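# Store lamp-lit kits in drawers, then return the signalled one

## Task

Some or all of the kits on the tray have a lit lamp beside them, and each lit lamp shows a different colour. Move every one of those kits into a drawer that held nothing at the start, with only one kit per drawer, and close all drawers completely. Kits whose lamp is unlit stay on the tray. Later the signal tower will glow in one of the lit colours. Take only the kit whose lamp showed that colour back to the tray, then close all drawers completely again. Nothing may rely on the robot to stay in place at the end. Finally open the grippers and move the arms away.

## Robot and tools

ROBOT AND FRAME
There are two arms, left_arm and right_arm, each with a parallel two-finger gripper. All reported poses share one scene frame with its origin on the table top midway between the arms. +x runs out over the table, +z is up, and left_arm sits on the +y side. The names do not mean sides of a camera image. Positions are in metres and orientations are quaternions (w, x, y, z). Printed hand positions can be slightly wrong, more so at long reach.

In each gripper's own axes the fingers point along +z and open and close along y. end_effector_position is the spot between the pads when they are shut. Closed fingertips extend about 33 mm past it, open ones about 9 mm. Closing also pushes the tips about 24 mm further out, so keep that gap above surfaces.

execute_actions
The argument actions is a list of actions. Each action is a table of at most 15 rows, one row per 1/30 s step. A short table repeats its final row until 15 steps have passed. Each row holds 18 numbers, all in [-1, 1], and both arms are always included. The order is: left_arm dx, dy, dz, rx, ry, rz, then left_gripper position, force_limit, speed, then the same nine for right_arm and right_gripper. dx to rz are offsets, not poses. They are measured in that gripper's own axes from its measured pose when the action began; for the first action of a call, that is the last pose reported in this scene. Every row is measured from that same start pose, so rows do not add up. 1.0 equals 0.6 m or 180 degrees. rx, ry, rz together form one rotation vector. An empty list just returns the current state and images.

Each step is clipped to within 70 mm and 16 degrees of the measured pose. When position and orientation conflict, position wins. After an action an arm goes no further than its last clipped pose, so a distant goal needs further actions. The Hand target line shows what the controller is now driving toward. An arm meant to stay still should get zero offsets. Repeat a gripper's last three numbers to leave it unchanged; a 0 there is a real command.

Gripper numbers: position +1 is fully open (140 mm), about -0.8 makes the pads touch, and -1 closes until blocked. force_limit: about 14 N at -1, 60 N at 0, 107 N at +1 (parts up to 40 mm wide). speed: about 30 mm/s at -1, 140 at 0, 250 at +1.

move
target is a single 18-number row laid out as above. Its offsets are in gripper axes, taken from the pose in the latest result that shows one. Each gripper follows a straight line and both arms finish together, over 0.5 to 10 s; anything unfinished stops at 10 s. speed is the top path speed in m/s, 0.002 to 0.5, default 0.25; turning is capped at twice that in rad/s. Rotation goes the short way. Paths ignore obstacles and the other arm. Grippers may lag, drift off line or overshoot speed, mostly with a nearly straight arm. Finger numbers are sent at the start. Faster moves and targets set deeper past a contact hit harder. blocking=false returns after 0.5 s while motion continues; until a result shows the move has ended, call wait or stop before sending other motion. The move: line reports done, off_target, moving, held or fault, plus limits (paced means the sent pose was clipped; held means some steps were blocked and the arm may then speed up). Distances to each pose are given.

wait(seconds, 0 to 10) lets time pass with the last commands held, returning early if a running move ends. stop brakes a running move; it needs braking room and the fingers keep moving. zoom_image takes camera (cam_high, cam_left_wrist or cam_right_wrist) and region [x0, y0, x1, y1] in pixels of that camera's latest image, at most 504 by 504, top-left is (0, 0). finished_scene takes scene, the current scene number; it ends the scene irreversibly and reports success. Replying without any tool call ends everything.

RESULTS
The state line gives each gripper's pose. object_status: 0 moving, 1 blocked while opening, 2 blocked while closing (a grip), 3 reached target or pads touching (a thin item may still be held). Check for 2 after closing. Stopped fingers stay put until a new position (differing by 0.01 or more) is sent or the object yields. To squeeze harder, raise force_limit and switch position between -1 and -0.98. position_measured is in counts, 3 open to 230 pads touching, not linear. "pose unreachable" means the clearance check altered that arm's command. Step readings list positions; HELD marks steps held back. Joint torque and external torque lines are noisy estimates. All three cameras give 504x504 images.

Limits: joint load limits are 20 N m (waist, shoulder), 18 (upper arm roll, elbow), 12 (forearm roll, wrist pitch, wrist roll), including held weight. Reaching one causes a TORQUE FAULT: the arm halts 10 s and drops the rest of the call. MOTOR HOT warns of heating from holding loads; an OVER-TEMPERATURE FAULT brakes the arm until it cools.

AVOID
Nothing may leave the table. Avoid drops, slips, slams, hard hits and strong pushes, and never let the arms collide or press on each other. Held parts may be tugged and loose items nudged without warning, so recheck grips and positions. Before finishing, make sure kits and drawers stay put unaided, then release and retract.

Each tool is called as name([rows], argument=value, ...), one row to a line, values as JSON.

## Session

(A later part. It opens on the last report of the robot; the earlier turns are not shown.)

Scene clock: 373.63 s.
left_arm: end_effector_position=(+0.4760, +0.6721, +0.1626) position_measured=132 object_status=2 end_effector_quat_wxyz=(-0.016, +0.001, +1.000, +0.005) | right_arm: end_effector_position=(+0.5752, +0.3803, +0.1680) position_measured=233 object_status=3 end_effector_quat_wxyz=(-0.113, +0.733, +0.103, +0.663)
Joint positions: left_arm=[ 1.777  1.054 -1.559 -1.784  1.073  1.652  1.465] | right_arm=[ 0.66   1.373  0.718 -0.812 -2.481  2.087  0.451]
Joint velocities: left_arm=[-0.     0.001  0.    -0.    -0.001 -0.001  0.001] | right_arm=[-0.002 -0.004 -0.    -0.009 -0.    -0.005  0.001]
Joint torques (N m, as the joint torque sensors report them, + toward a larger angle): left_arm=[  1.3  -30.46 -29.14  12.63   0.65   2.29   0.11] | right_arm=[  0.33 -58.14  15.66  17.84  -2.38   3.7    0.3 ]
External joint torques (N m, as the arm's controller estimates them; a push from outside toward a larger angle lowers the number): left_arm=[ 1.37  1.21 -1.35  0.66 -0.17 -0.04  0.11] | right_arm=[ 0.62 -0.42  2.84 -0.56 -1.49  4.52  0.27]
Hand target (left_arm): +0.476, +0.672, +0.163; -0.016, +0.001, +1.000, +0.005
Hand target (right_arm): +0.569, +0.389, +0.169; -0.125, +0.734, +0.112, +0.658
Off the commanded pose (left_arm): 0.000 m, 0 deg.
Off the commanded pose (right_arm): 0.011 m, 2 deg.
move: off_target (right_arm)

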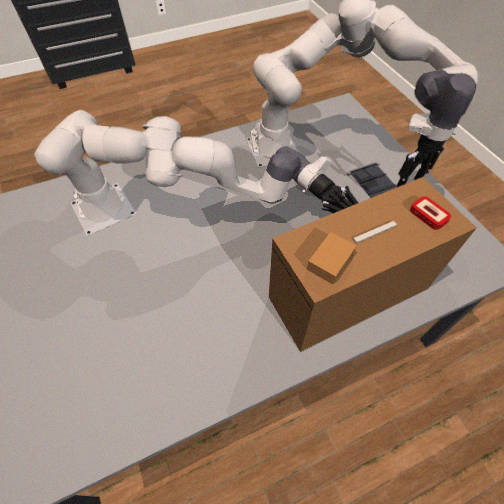

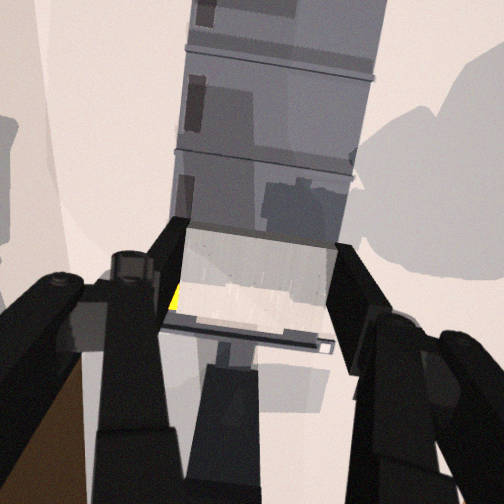

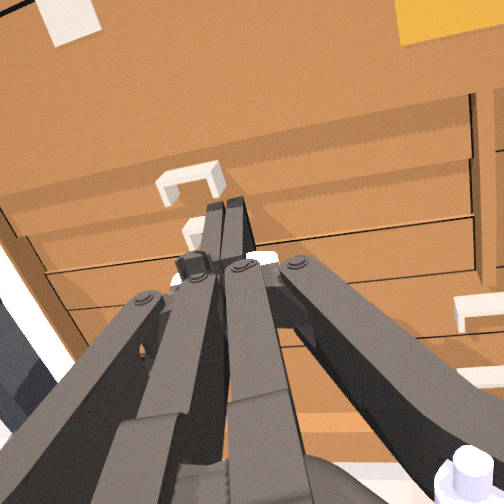

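move(target=[0,0,0,0,0,0,-1,0,-0.5,0.002,-0.012,-0.012,0,0,0,-0.1,0.3,0], speed=0.03)

move(target=[0,0,0,0,0,0,-1,0,-0.5,-0.012,0,0,0,0,0,-0.1,0.3,0], speed=0.03)

Scene clock: 378.23 s.
left_arm: end_effector_position=(+0.4760, +0.6721, +0.1626) position_measured=132 object_status=2 end_effector_quat_wxyz=(-0.016, +0.001, +1.000, +0.005) | right_arm: end_effector_position=(+0.5680, +0.3842, +0.1695) position_measured=141 object_status=3 end_effector_quat_wxyz=(-0.114, +0.732, +0.103, +0.664)
Joint positions: left_arm=[ 1.777  1.054 -1.559 -1.784  1.073  1.652  1.465] | right_arm=[ 0.67   1.371  0.719 -0.814 -2.479  2.075  0.451]
Joint velocities: left_arm=[ 0.001  0.001  0.    -0.001 -0.    -0.     0.001] | right_arm=[-0.001 -0.001  0.    -0.     0.001 -0.006  0.   ]
Joint torques (N m, as the joint torque sensors report them, + toward a larger angle): left_arm=[  0.27 -30.59 -29.12  11.66   0.68   2.22   0.11] | right_arm=[  0.61 -56.55  15.09  17.57  -0.05  -1.09  -0.13]
External joint torques (N m, as the arm's controller estimates them; a push from outside toward a larger angle lowers the number): left_arm=[ 0.29  1.07 -1.35 -0.31 -0.14 -0.1   0.11] | right_arm=[ 0.44  1.16  2.11 -0.64  0.85 -0.35 -0.16]
Hand target (left_arm): +0.476, +0.672, +0.163; -0.016, +0.001, +1.000, +0.005
Hand target (right_arm): +0.566, +0.385, +0.170; -0.113, +0.733, +0.103, +0.663
Off the commanded pose (left_arm): 0.000 m, 0 deg.
Off the commanded pose (right_arm): 0.002 m, 0 deg.
move: done

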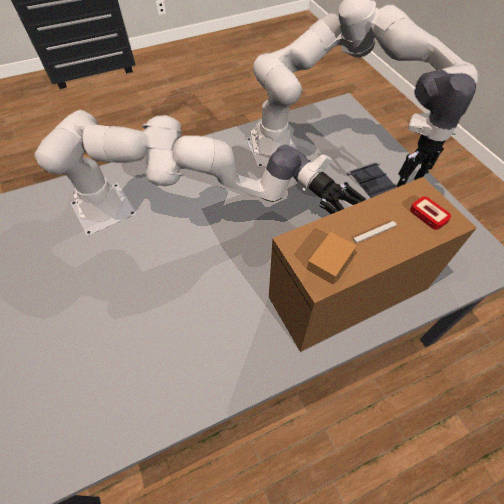

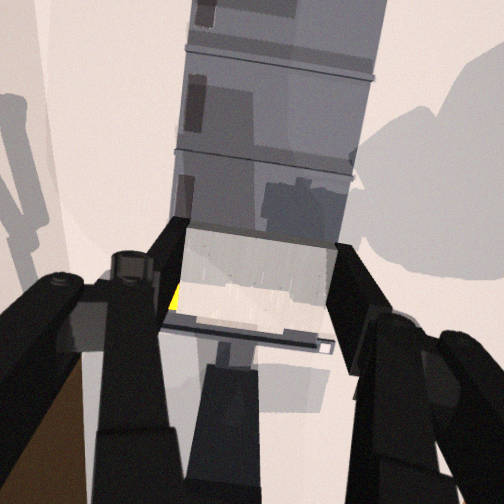

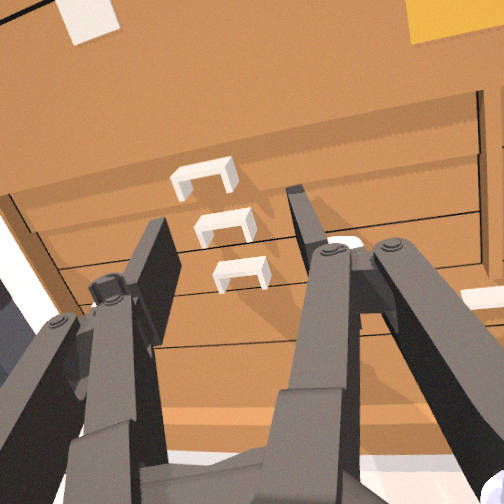

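Scene clock: 378.93 s.
left_arm: end_effector_position=(+0.4760, +0.6721, +0.1626) position_measured=132 object_status=2 end_effector_quat_wxyz=(-0.016, +0.001, +1.000, +0.005) | right_arm: end_effector_position=(+0.5678, +0.3832, +0.1618) position_measured=141 object_status=3 end_effector_quat_wxyz=(-0.112, +0.733, +0.103, +0.663)
Joint positions: left_arm=[ 1.777  1.054 -1.559 -1.784  1.073  1.652  1.465] | right_arm=[ 0.674  1.386  0.719 -0.803 -2.481  2.075  0.451]
Joint velocities: left_arm=[ 0.     0.001  0.002 -0.     0.    -0.001 -0.   ] | right_arm=[-0.001  0.002 -0.     0.004 -0.004  0.     0.001]
Joint torques (N m, as the joint torque sensors report them, + toward a larger angle): left_arm=[ -0.24 -30.92 -29.57  11.94   0.74   2.26   0.1 ] | right_arm=[  0.86 -55.08  12.8   20.32  -2.11  -0.62   0.38]
External joint torques (N m, as the arm's controller estimates them; a push from outside toward a larger angle lowers the number): left_arm=[-0.39  0.71 -1.87 -0.12 -0.09 -0.05  0.1 ] | right_arm=[ 1.12  3.05 -0.03  1.91 -1.19  0.16  0.35]
Hand target (left_arm): +0.476, +0.672, +0.163; -0.016, +0.001, +1.000, +0.005
Hand target (right_arm): +0.567, +0.384, +0.162; -0.114, +0.732, +0.103, +0.664
Off the commanded pose (left_arm): 0.000 m, 0 deg.
Off the commanded pose (right_arm): 0.001 m, 0 deg.
move: done

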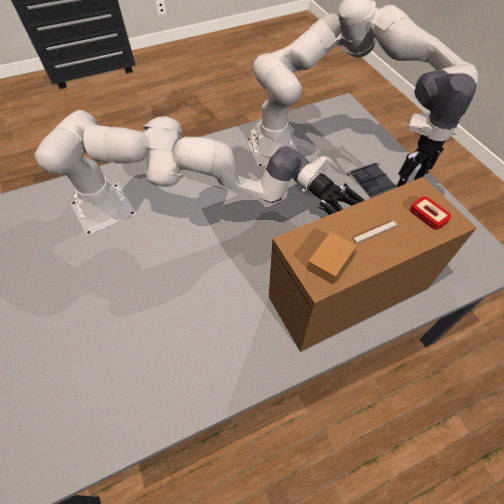

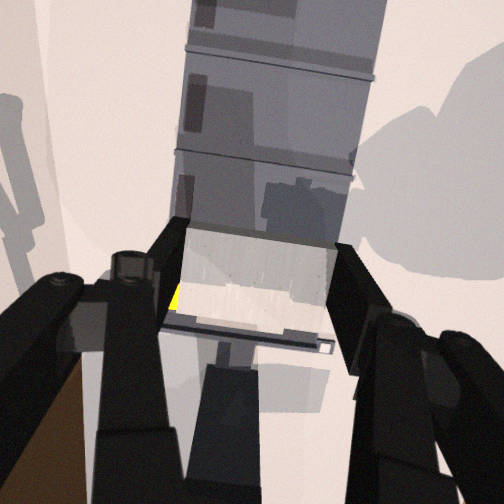

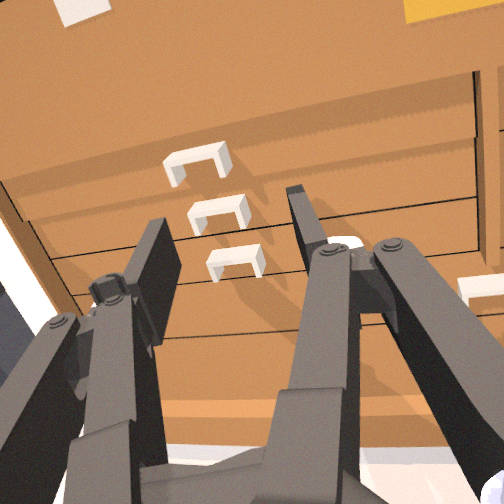

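move(target=[0,0,0,0,0,0,-1,0,-0.5,0.002,-0.009,0.016,-0.02,0,0,-0.22,0.3,0], speed=0.03)

move(target=[0,0,0,0,0,0,-1,0,-0.5,0,0,0.005,0,0,0,-1,0.3,-0.8], speed=0.03)

Scene clock: 382.23 s.
left_arm: end_effector_position=(+0.4760, +0.6721, +0.1626) position_measured=132 object_status=2 end_effector_quat_wxyz=(-0.016, +0.001, +1.000, +0.005) | right_arm: end_effector_position=(+0.5731, +0.3909, +0.1626) position_measured=157 object_status=3 end_effector_quat_wxyz=(-0.112, +0.738, +0.091, +0.659)
Joint positions: left_arm=[ 1.777  1.054 -1.559 -1.784  1.073  1.652  1.465] | right_arm=[ 0.761  1.525  0.786 -0.518 -2.489  2.15   0.352]
Joint velocities: left_arm=[-0.001  0.    -0.001 -0.    -0.001  0.     0.001] | right_arm=[-0.016  0.014  0.06   0.001 -0.055  0.011 -0.037]
Joint torques (N m, as the joint torque sensors report them, + toward a larger angle): left_arm=[  1.08 -30.33 -29.72  11.37   0.79   2.3   -0.01] | right_arm=[ -0.89 -55.87  11.96  19.58  -1.76  -0.34  -0.31]
External joint torques (N m, as the arm's controller estimates them; a push from outside toward a larger angle lowers the number): left_arm=[ 1.    1.33 -1.95 -0.7  -0.04 -0.03 -0.01] | right_arm=[-0.7   3.37  2.28  2.04 -1.07  0.16 -0.34]
Hand target (left_arm): +0.476, +0.672, +0.163; -0.016, +0.001, +1.000, +0.005
Hand target (right_arm): +0.574, +0.391, +0.163; -0.107, +0.736, +0.099, +0.661
Off the commanded pose (left_arm): 0.000 m, 0 deg.
Off the commanded pose (right_arm): 0.002 m, 3 deg.
elbow stopped short (right arm): the move would have taken joint 4 (elbow) straighter than the controller allows; a more bent joint 4 avoids this.
move: off_target (right_arm)

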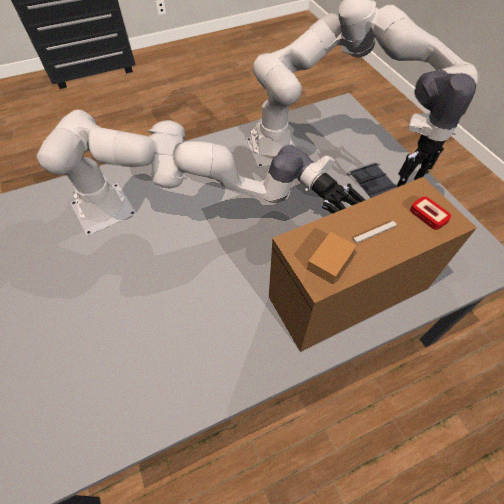

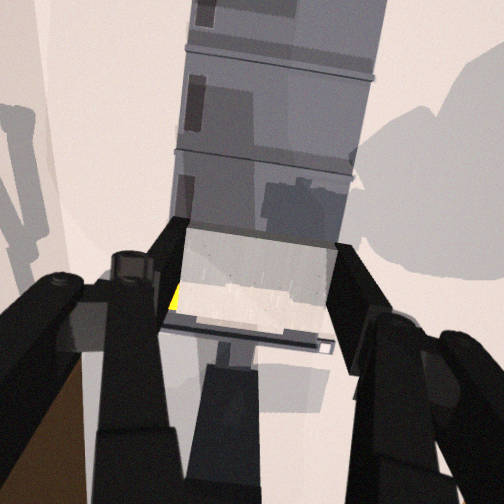

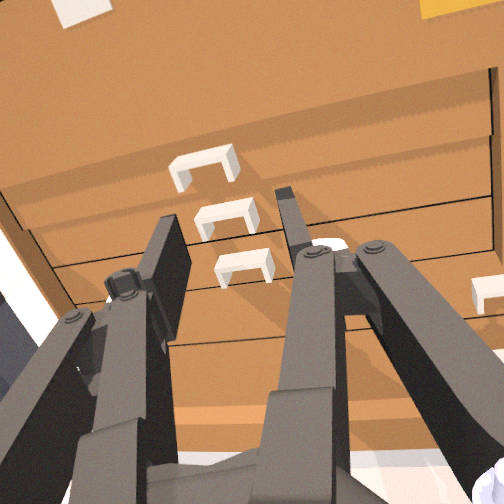

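Scene clock: 383.33 s.
left_arm: end_effector_position=(+0.4760, +0.6721, +0.1626) position_measured=132 object_status=2 end_effector_quat_wxyz=(-0.016, +0.001, +1.000, +0.005) | right_arm: end_effector_position=(+0.5758, +0.3834, +0.1618) position_measured=233 object_status=0 end_effector_quat_wxyz=(-0.102, +0.738, +0.080, +0.662)
Joint positions: left_arm=[ 1.777  1.054 -1.559 -1.784  1.073  1.652  1.465] | right_arm=[ 0.762  1.532  0.802 -0.517 -2.498  2.113  0.352]
Joint velocities: left_arm=[-0.001  0.001 -0.001 -0.001  0.     0.001 -0.   ] | right_arm=[ 0.001  0.001  0.006  0.    -0.004 -0.004 -0.002]
Joint torques (N m, as the joint torque sensors report them, + toward a larger angle): left_arm=[  0.52 -30.93 -29.62  12.36   0.69   2.28   0.06] | right_arm=[ -4.79 -58.24  12.23  18.37  -3.07   5.7    0.12]
External joint torques (N m, as the arm's controller estimates them; a push from outside toward a larger angle lowers the number): left_arm=[ 0.76  0.88 -1.59  0.41 -0.12 -0.08  0.06] | right_arm=[-4.79  1.02  2.42  1.19 -2.28  6.18  0.1 ]
Hand target (left_arm): +0.476, +0.672, +0.163; -0.016, +0.001, +1.000, +0.005
Hand target (right_arm): +0.575, +0.391, +0.163; -0.113, +0.738, +0.092, +0.659
Off the commanded pose (left_arm): 0.000 m, 0 deg.
Off the commanded pose (right_arm): 0.008 m, 2 deg.
elbow stopped short (right arm): the move would have taken joint 4 (elbow) straighter than the controller allows; a more bent joint 4 avoids this.
move: off_target (right_arm)

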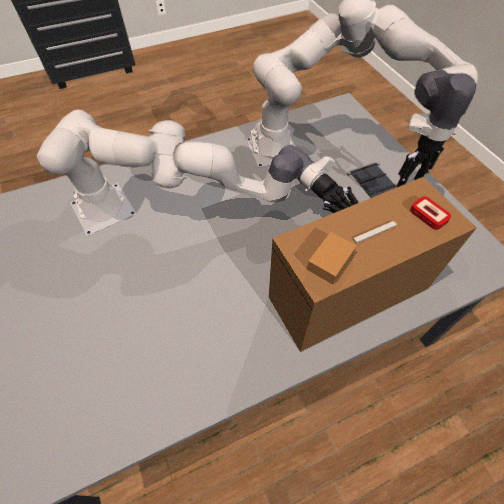

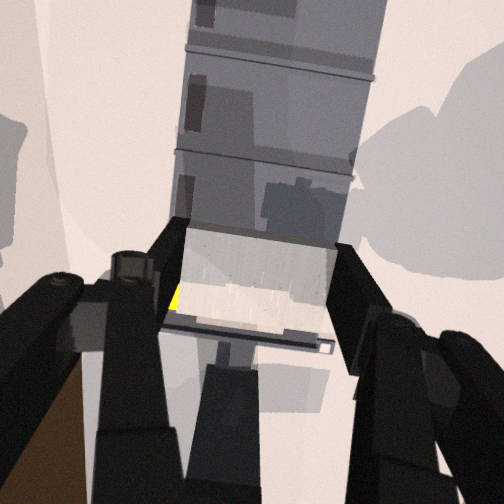

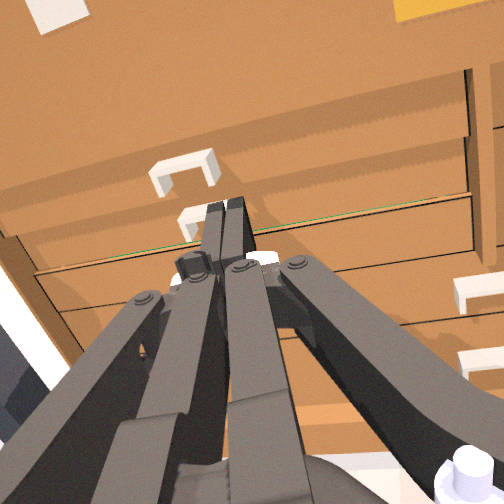

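move(target=[0,0,0,0,0,0,-1,0,-0.5,-0.008,-0.014,-0.075,0.03,0,0,-1,0.3,0], speed=0.04)

Scene clock: 387.70 s.
left_arm: end_effector_position=(+0.4760, +0.6721, +0.1626) position_measured=132 object_status=2 end_effector_quat_wxyz=(-0.016, +0.001, +1.000, +0.005) | right_arm: end_effector_position=(+0.5294, +0.3785, +0.1599) position_measured=234 object_status=3 end_effector_quat_wxyz=(-0.130, +0.733, +0.117, +0.657)
Joint positions: left_arm=[ 1.777  1.054 -1.559 -1.784  1.073  1.652  1.465] | right_arm=[ 0.576  1.269  0.776 -1.11  -2.543  1.974  0.537]
Joint velocities: left_arm=[ 0.001  0.001 -0.     0.     0.001 -0.    -0.002] | right_arm=[-0.001 -0.001 -0.001 -0.006 -0.005 -0.005  0.037]
Joint torques (N m, as the joint torque sensors report them, + toward a larger angle): left_arm=[  0.47 -30.82 -28.86  12.41   0.76   2.33   0.11] | right_arm=[ -2.13 -53.74  19.15  16.9   -2.22  -1.48   0.39]
External joint torques (N m, as the arm's controller estimates them; a push from outside toward a larger angle lowers the number): left_arm=[ 0.32  0.84 -1.1   0.32 -0.07  0.    0.11] | right_arm=[-2.47  0.71  2.1   0.16 -1.07 -0.6   0.37]
Hand target (left_arm): +0.476, +0.672, +0.163; -0.016, +0.001, +1.000, +0.005
Hand target (right_arm): +0.530, +0.378, +0.162; -0.137, +0.733, +0.110, +0.658
Off the commanded pose (left_arm): 0.000 m, 0 deg.
Off the commanded pose (right_arm): 0.003 m, 1 deg.
move: done

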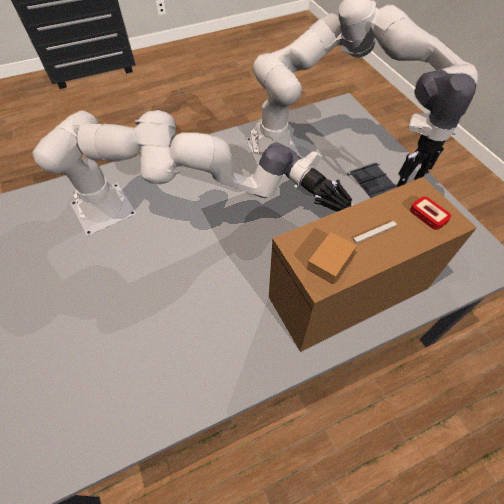

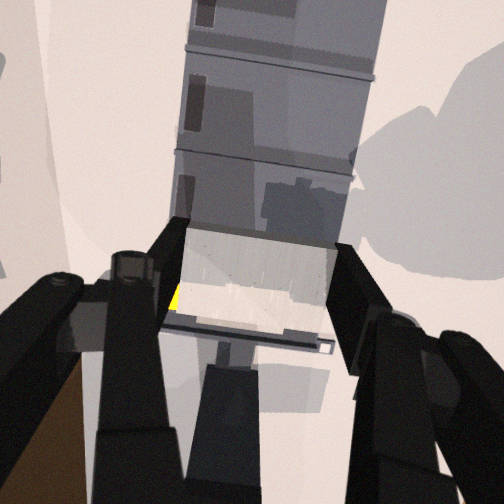

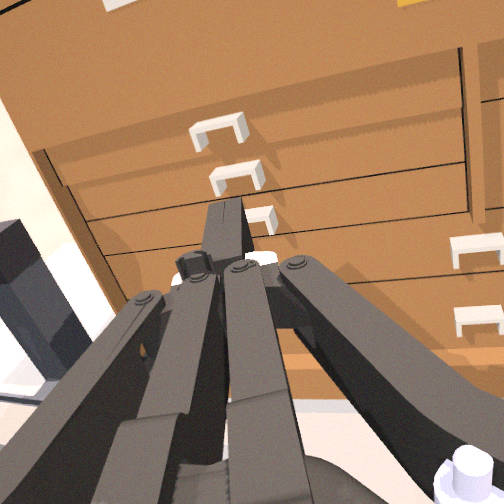

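move(target=[0,0,0,0,0,0,-1,0,-0.5,0.031,0,0.032,0,0,0,-0.1,0.3,0], speed=0.06)

move(target=[0,0,0,0,0,0,-1,0,-0.5,0.005,0.004,0.04,0,0,0,-0.1,0.3,0], speed=0.04)

Scene clock: 390.43 s.
left_arm: end_effector_position=(+0.4760, +0.6721, +0.1626) position_measured=132 object_status=2 end_effector_quat_wxyz=(-0.016, +0.001, +1.000, +0.005) | right_arm: end_effector_position=(+0.5505, +0.3845, +0.1778) position_measured=141 object_status=3 end_effector_quat_wxyz=(-0.134, +0.732, +0.113, +0.658)
Joint positions: left_arm=[ 1.777  1.054 -1.559 -1.784  1.073  1.652  1.465] | right_arm=[ 0.589  1.293  0.777 -1.005 -2.535  2.037  0.499]
Joint velocities: left_arm=[-0.001  0.    -0.001 -0.001  0.001 -0.     0.001] | right_arm=[ 0.002  0.001  0.001  0.004  0.002  0.005 -0.018]
Joint torques (N m, as the joint torque sensors report them, + toward a larger angle): left_arm=[  0.74 -30.89 -29.57  11.72   0.79   2.22   0.12] | right_arm=[  0.87 -53.14  16.94  18.81  -0.2   -0.67  -0.09]
External joint torques (N m, as the arm's controller estimates them; a push from outside toward a larger angle lowers the number): left_arm=[ 0.84  0.87 -1.67 -0.26 -0.03 -0.13  0.12] | right_arm=[ 0.76  2.93  0.8   1.46  0.82  0.14 -0.12]
Hand target (left_arm): +0.476, +0.672, +0.163; -0.016, +0.001, +1.000, +0.005
Hand target (right_arm): +0.549, +0.385, +0.176; -0.131, +0.733, +0.117, +0.657
Off the commanded pose (left_arm): 0.000 m, 0 deg.
Off the commanded pose (right_arm): 0.002 m, 1 deg.
move: done

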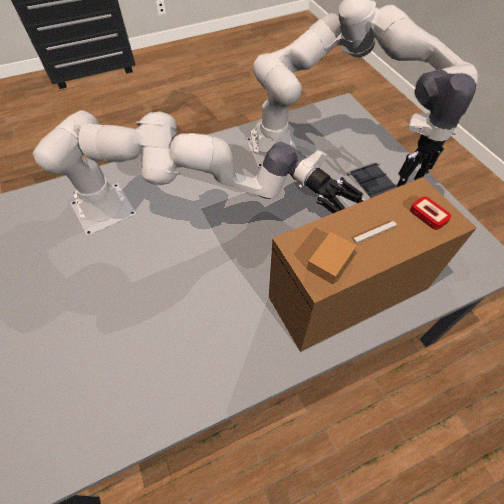

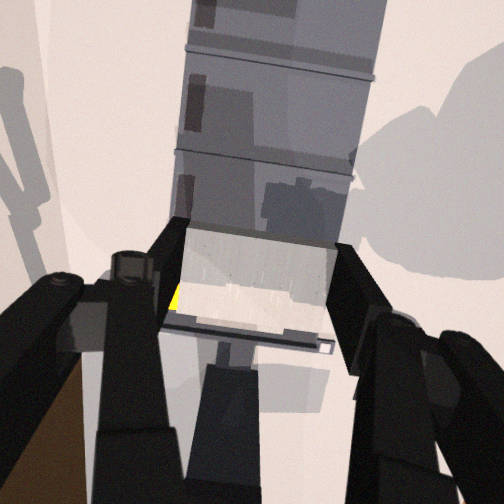

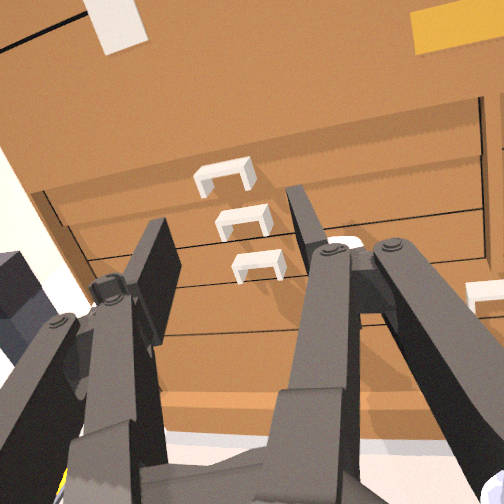

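Scene clock: 391.47 s.
left_arm: end_effector_position=(+0.4760, +0.6721, +0.1626) position_measured=132 object_status=2 end_effector_quat_wxyz=(-0.016, +0.001, +1.000, +0.005) | right_arm: end_effector_position=(+0.5746, +0.3900, +0.1791) position_measured=141 object_status=3 end_effector_quat_wxyz=(-0.138, +0.733, +0.106, +0.658)
Joint positions: left_arm=[ 1.777  1.054 -1.559 -1.784  1.073  1.652  1.465] | right_arm=[ 0.63   1.375  0.777 -0.815 -2.535  2.125  0.457]
Joint velocities: left_arm=[ 0.001 -0.001  0.001 -0.001  0.     0.     0.001] | right_arm=[ 0.006  0.006 -0.     0.018  0.001  0.02  -0.026]
Joint torques (N m, as the joint torque sensors report them, + toward a larger angle): left_arm=[  0.97 -30.79 -29.83  12.72   0.71   2.23   0.11] | right_arm=[  0.72 -55.09  13.3   20.    -0.84  -0.5   -0.24]
External joint torques (N m, as the arm's controller estimates them; a push from outside toward a larger angle lowers the number): left_arm=[ 0.99  0.92 -2.01  0.7  -0.12 -0.11  0.11] | right_arm=[ 0.71  2.5  -0.72  2.6  -0.08  0.19 -0.26]
Hand target (left_arm): +0.476, +0.672, +0.163; -0.016, +0.001, +1.000, +0.005
Hand target (right_arm): +0.574, +0.391, +0.178; -0.134, +0.732, +0.113, +0.658
Off the commanded pose (left_arm): 0.000 m, 0 deg.
Off the commanded pose (right_arm): 0.001 m, 1 deg.
move: done

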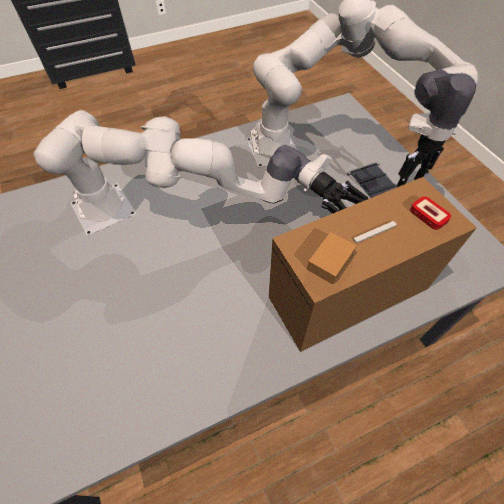

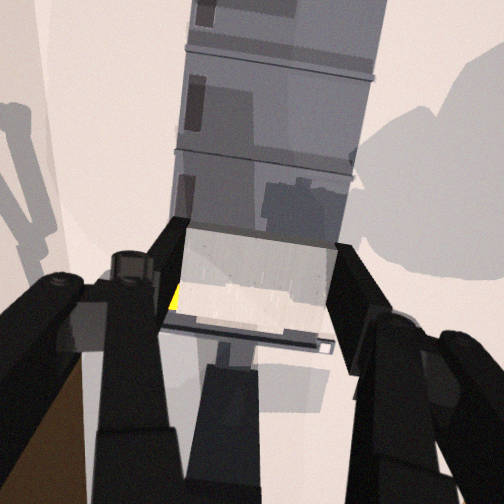

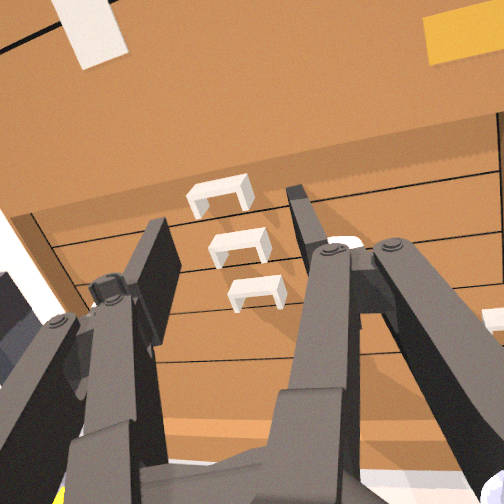

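move(target=[0,0,0,0,0,0,-1,0,-0.5,-0.007,0.006,0.013,0,0,0,-0.1,0.3,0], speed=0.03)

move(target=[0,0,0,0,0,0,-1,0,-0.5,0,0,0,0,0,0,-1,0.3,-0.5])

Scene clock: 394.57 s.
left_arm: end_effector_position=(+0.4760, +0.6721, +0.1626) position_measured=132 object_status=2 end_effector_quat_wxyz=(-0.016, +0.001, +1.000, +0.005) | right_arm: end_effector_position=(+0.5754, +0.3941, +0.1774) position_measured=141 object_status=3 end_effector_quat_wxyz=(-0.141, +0.732, +0.106, +0.658)
Joint positions: left_arm=[ 1.777  1.054 -1.559 -1.784  1.073  1.652  1.465] | right_arm=[ 0.649  1.402  0.777 -0.76  -2.538  2.149  0.449]
Joint velocities: left_arm=[ 0.     0.002  0.001 -0.     0.    -0.    -0.001] | right_arm=[ 0.008  0.011 -0.     0.024  0.001  0.018  0.002]
Joint torques (N m, as the joint torque sensors report them, + toward a larger angle): left_arm=[  0.63 -30.27 -28.59  12.02   0.87   2.24   0.18] | right_arm=[ -4.58 -53.15  12.29  21.56  -1.18  -0.19   0.02]
External joint torques (N m, as the arm's controller estimates them; a push from outside toward a larger angle lowers the number): left_arm=[ 0.55  1.33 -0.89  0.    0.05 -0.08  0.18] | right_arm=[-4.48  5.04 -1.07  4.05 -0.48  0.47  0.  ]
Hand target (left_arm): +0.476, +0.672, +0.163; -0.016, +0.001, +1.000, +0.005
Hand target (right_arm): +0.582, +0.389, +0.174; -0.138, +0.733, +0.106, +0.658
Off the commanded pose (left_arm): 0.000 m, 0 deg.
Off the commanded pose (right_arm): 0.009 m, 0 deg.
move: off_target (right_arm)

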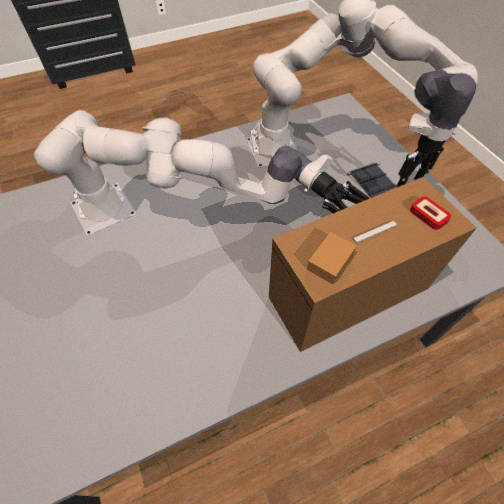

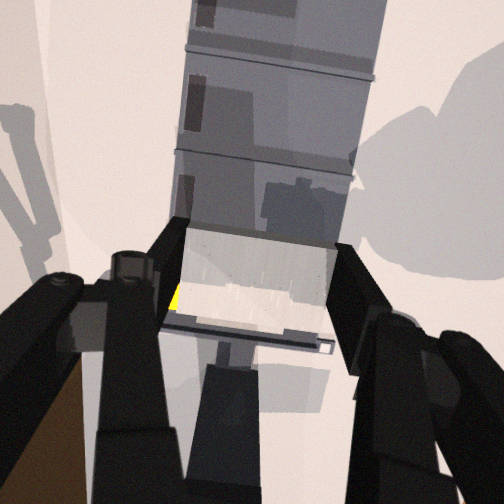

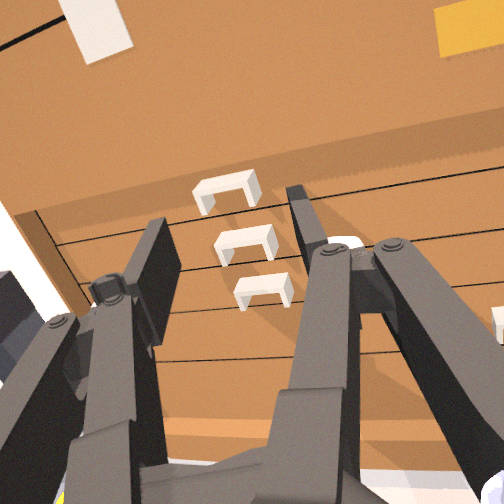

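Scene clock: 395.17 s.
left_arm: end_effector_position=(+0.4760, +0.6721, +0.1626) position_measured=132 object_status=2 end_effector_quat_wxyz=(-0.016, +0.001, +1.000, +0.005) | right_arm: end_effector_position=(+0.5769, +0.3918, +0.1770) position_measured=195 object_status=2 end_effector_quat_wxyz=(-0.136, +0.732, +0.106, +0.659)
Joint positions: left_arm=[ 1.777  1.054 -1.559 -1.784  1.073  1.652  1.465] | right_arm=[ 0.649  1.403  0.777 -0.76  -2.537  2.14   0.442]
Joint velocities: left_arm=[ 0.001 -0.001  0.    -0.    -0.001  0.001  0.001] | right_arm=[ 0.002 -0.    -0.    -0.001 -0.    -0.    -0.017]
Joint torques (N m, as the joint torque sensors report them, + toward a larger angle): left_arm=[  0.04 -31.14 -28.91  11.69   0.67   2.34   0.07] | right_arm=[ -0.73 -56.85  15.    17.54  -1.36   0.43   0.73]
External joint torques (N m, as the arm's controller estimates them; a push from outside toward a larger angle lowers the number): left_arm=[-0.1   0.57 -1.1  -0.41 -0.16  0.01  0.07] | right_arm=[-0.99  1.24  1.56  0.14 -0.62  1.09  0.71]
Hand target (left_arm): +0.476, +0.672, +0.163; -0.016, +0.001, +1.000, +0.005
Hand target (right_arm): +0.575, +0.394, +0.177; -0.141, +0.732, +0.106, +0.658
Off the commanded pose (left_arm): 0.000 m, 0 deg.
Off the commanded pose (right_arm): 0.003 m, 1 deg.
move: done

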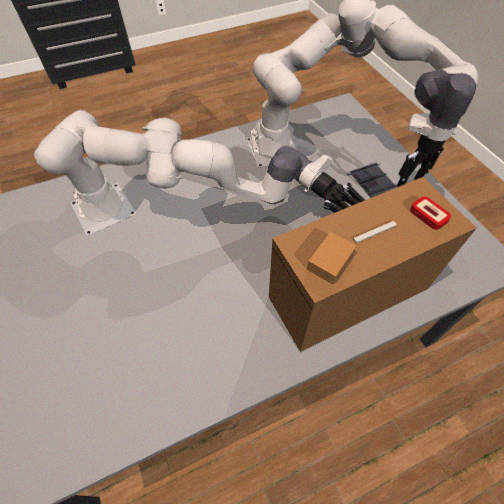

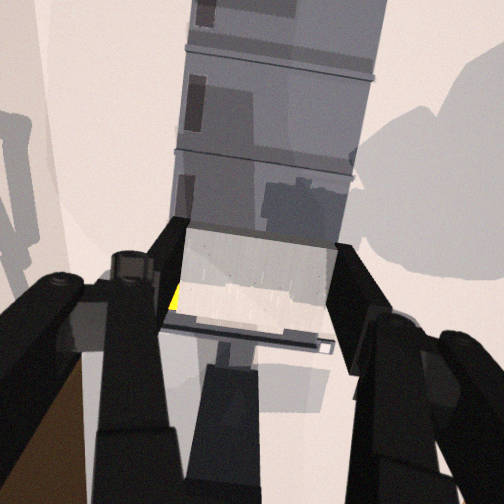

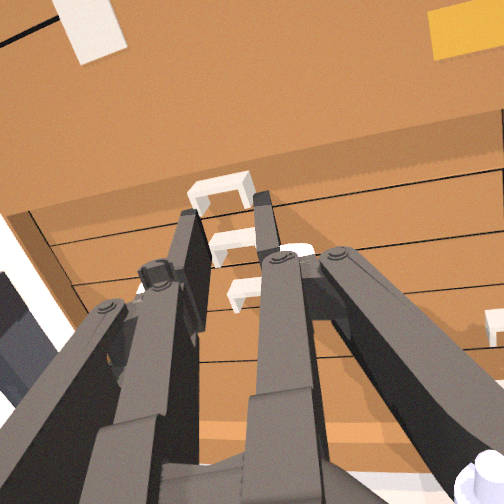

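move(target=[0,0,0,0,0,0,-1,0,-0.5,-0.03,-0.066,-0.222,0,0,0,-1,0.3,-0.5], speed=0.07)

Scene clock: 398.67 s.
left_arm: end_effector_position=(+0.4760, +0.6721, +0.1626) position_measured=132 object_status=2 end_effector_quat_wxyz=(-0.016, +0.001, +1.000, +0.005) | right_arm: end_effector_position=(+0.4498, +0.3739, +0.1780) position_measured=232 object_status=3 end_effector_quat_wxyz=(-0.118, +0.728, +0.107, +0.667)
Joint positions: left_arm=[ 1.777  1.054 -1.559 -1.784  1.073  1.652  1.465] | right_arm=[ 0.583  1.196  0.861 -1.328 -2.523  1.737  0.547]
Joint velocities: left_arm=[ 0.001  0.002 -0.001 -0.001  0.     0.001 -0.   ] | right_arm=[-0.007  0.005  0.013 -0.006 -0.009 -0.008  0.002]
Joint torques (N m, as the joint torque sensors report them, + toward a larger angle): left_arm=[  0.69 -31.11 -29.38  12.12   0.72   2.27   0.14] | right_arm=[  3.56 -47.67  24.56  12.89  -3.22   0.71   1.41]
External joint torques (N m, as the arm's controller estimates them; a push from outside toward a larger angle lowers the number): left_arm=[ 0.74  0.58 -1.55  0.14 -0.1  -0.06  0.14] | right_arm=[ 3.84  3.49  5.11 -2.7  -1.53  1.74  1.38]
Hand target (left_arm): +0.476, +0.672, +0.163; -0.016, +0.001, +1.000, +0.005
Hand target (right_arm): +0.437, +0.382, +0.174; -0.135, +0.731, +0.107, +0.660
Off the commanded pose (left_arm): 0.000 m, 0 deg.
Off the commanded pose (right_arm): 0.017 m, 2 deg.
move: off_target (right_arm)

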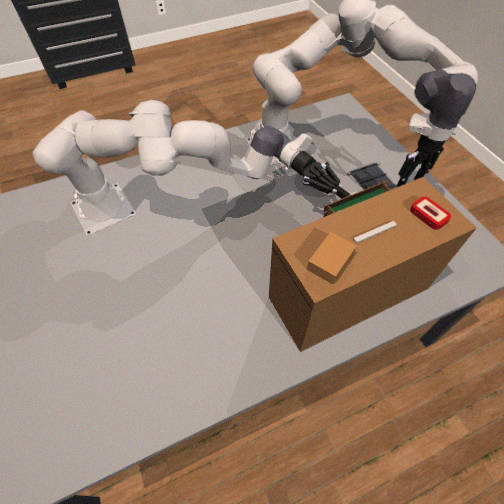

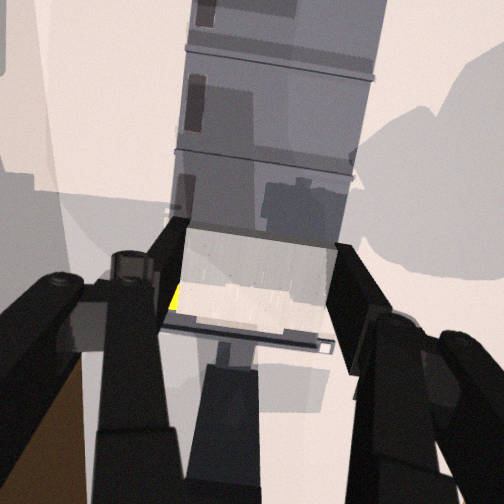

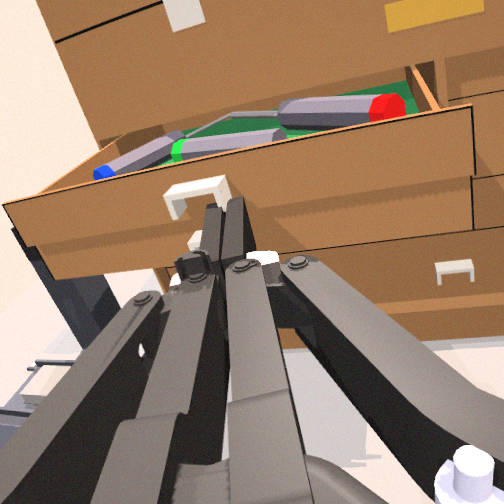

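move(target=[0,0,0,0,0,0,-1,0,-0.5,0,0.055,-0.02,0,0,0,-1,0.3,-0.5], speed=0.04)

move(target=[0,0,0,0,0,0,-1,0,-0.5,0.035,0,0,0,0,0,-1,0.3,-0.5], speed=0.04)

Scene clock: 402.43 s.
left_arm: end_effector_position=(+0.4760, +0.6721, +0.1626) position_measured=132 object_status=2 end_effector_quat_wxyz=(-0.016, +0.001, +1.000, +0.005) | right_arm: end_effector_position=(+0.4146, +0.3689, +0.1791) position_measured=232 object_status=3 end_effector_quat_wxyz=(-0.139, +0.727, +0.143, +0.657)
Joint positions: left_arm=[ 1.777  1.054 -1.559 -1.784  1.073  1.652  1.465] | right_arm=[ 0.526  1.11   0.88  -1.511 -2.53   1.741  0.58 ]
Joint velocities: left_arm=[ 0.    -0.001  0.001 -0.001 -0.     0.001  0.   ] | right_arm=[-0.003 -0.005  0.    -0.01  -0.     0.002  0.02 ]
Joint torques (N m, as the joint torque sensors report them, + toward a larger angle): left_arm=[  0.49 -31.21 -28.92  12.24   0.72   2.25   0.06] | right_arm=[-16.45 -45.87  13.85  14.52   2.53  -8.61   1.44]
External joint torques (N m, as the arm's controller estimates them; a push from outside toward a larger angle lowers the number): left_arm=[ 0.62  0.53 -1.06  0.29 -0.1  -0.09  0.06] | right_arm=[-16.27   2.    -6.64  -0.87   4.17  -7.51   1.41]
Hand target (left_arm): +0.476, +0.672, +0.163; -0.016, +0.001, +1.000, +0.005
Hand target (right_arm): +0.449, +0.340, +0.178; -0.118, +0.728, +0.107, +0.667
Off the commanded pose (left_arm): 0.000 m, 0 deg.
Off the commanded pose (right_arm): 0.045 m, 5 deg.
move: off_target (right_arm)

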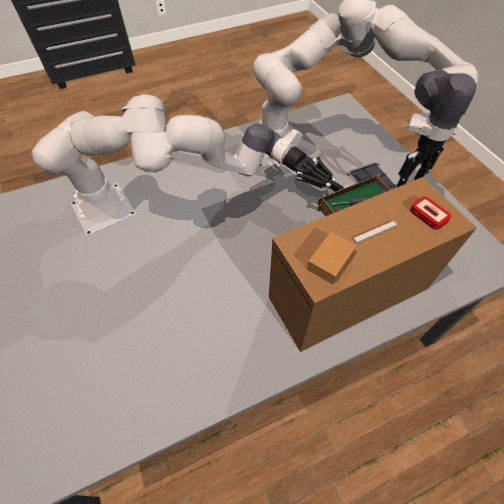

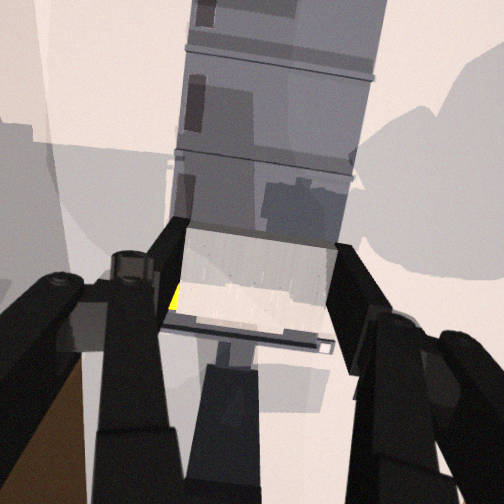

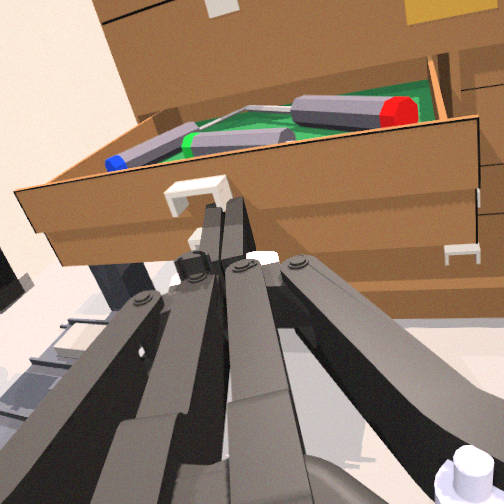

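Scene clock: 403.20 s.
left_arm: end_effector_position=(+0.4760, +0.6721, +0.1626) position_measured=132 object_status=2 end_effector_quat_wxyz=(-0.016, +0.001, +1.000, +0.005) | right_arm: end_effector_position=(+0.4118, +0.3689, +0.1802) position_measured=232 object_status=3 end_effector_quat_wxyz=(-0.136, +0.734, +0.152, +0.648)
Joint positions: left_arm=[ 1.777  1.054 -1.559 -1.784  1.073  1.652  1.465] | right_arm=[ 0.517  1.09   0.884 -1.524 -2.501  1.766  0.561]
Joint velocities: left_arm=[ 0.001  0.    -0.     0.    -0.     0.     0.   ] | right_arm=[-0.001 -0.012  0.001 -0.002  0.024  0.013 -0.004]
Joint torques (N m, as the joint torque sensors report them, + toward a larger angle): left_arm=[  0.92 -30.61 -29.16  12.1    0.74   2.2    0.01] | right_arm=[ -1.27 -57.16  23.78  18.05  -3.29  -3.14   0.26]
External joint torques (N m, as the arm's controller estimates them; a push from outside toward a larger angle lowers the number): left_arm=[ 0.8   1.08 -1.37 -0.02 -0.1  -0.14  0.01] | right_arm=[-1.33 -9.92  3.28  2.68 -1.69 -2.16  0.23]
Hand target (left_arm): +0.476, +0.672, +0.163; -0.016, +0.001, +1.000, +0.005
Hand target (right_arm): +0.417, +0.369, +0.200; -0.138, +0.727, +0.143, +0.657
Off the commanded pose (left_arm): 0.000 m, 0 deg.
Off the commanded pose (right_arm): 0.020 m, 2 deg.
move: off_target (right_arm)

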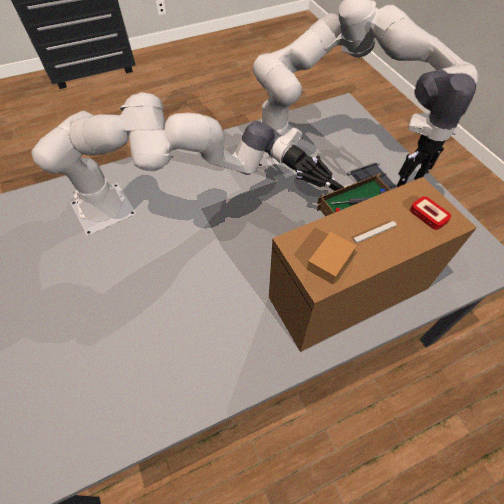

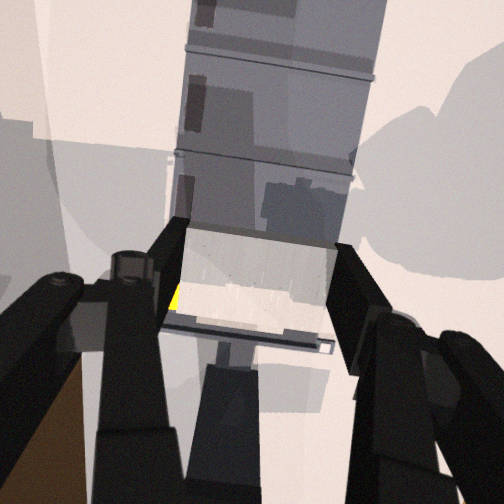

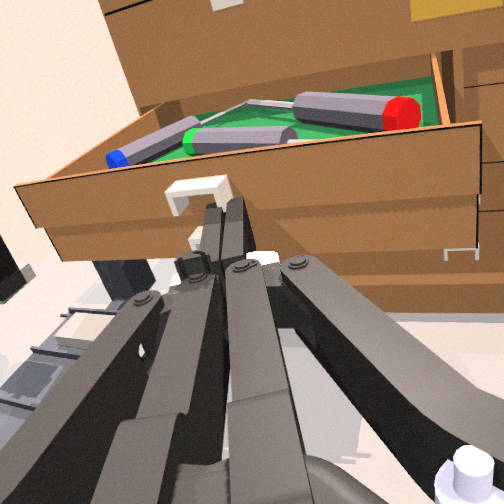

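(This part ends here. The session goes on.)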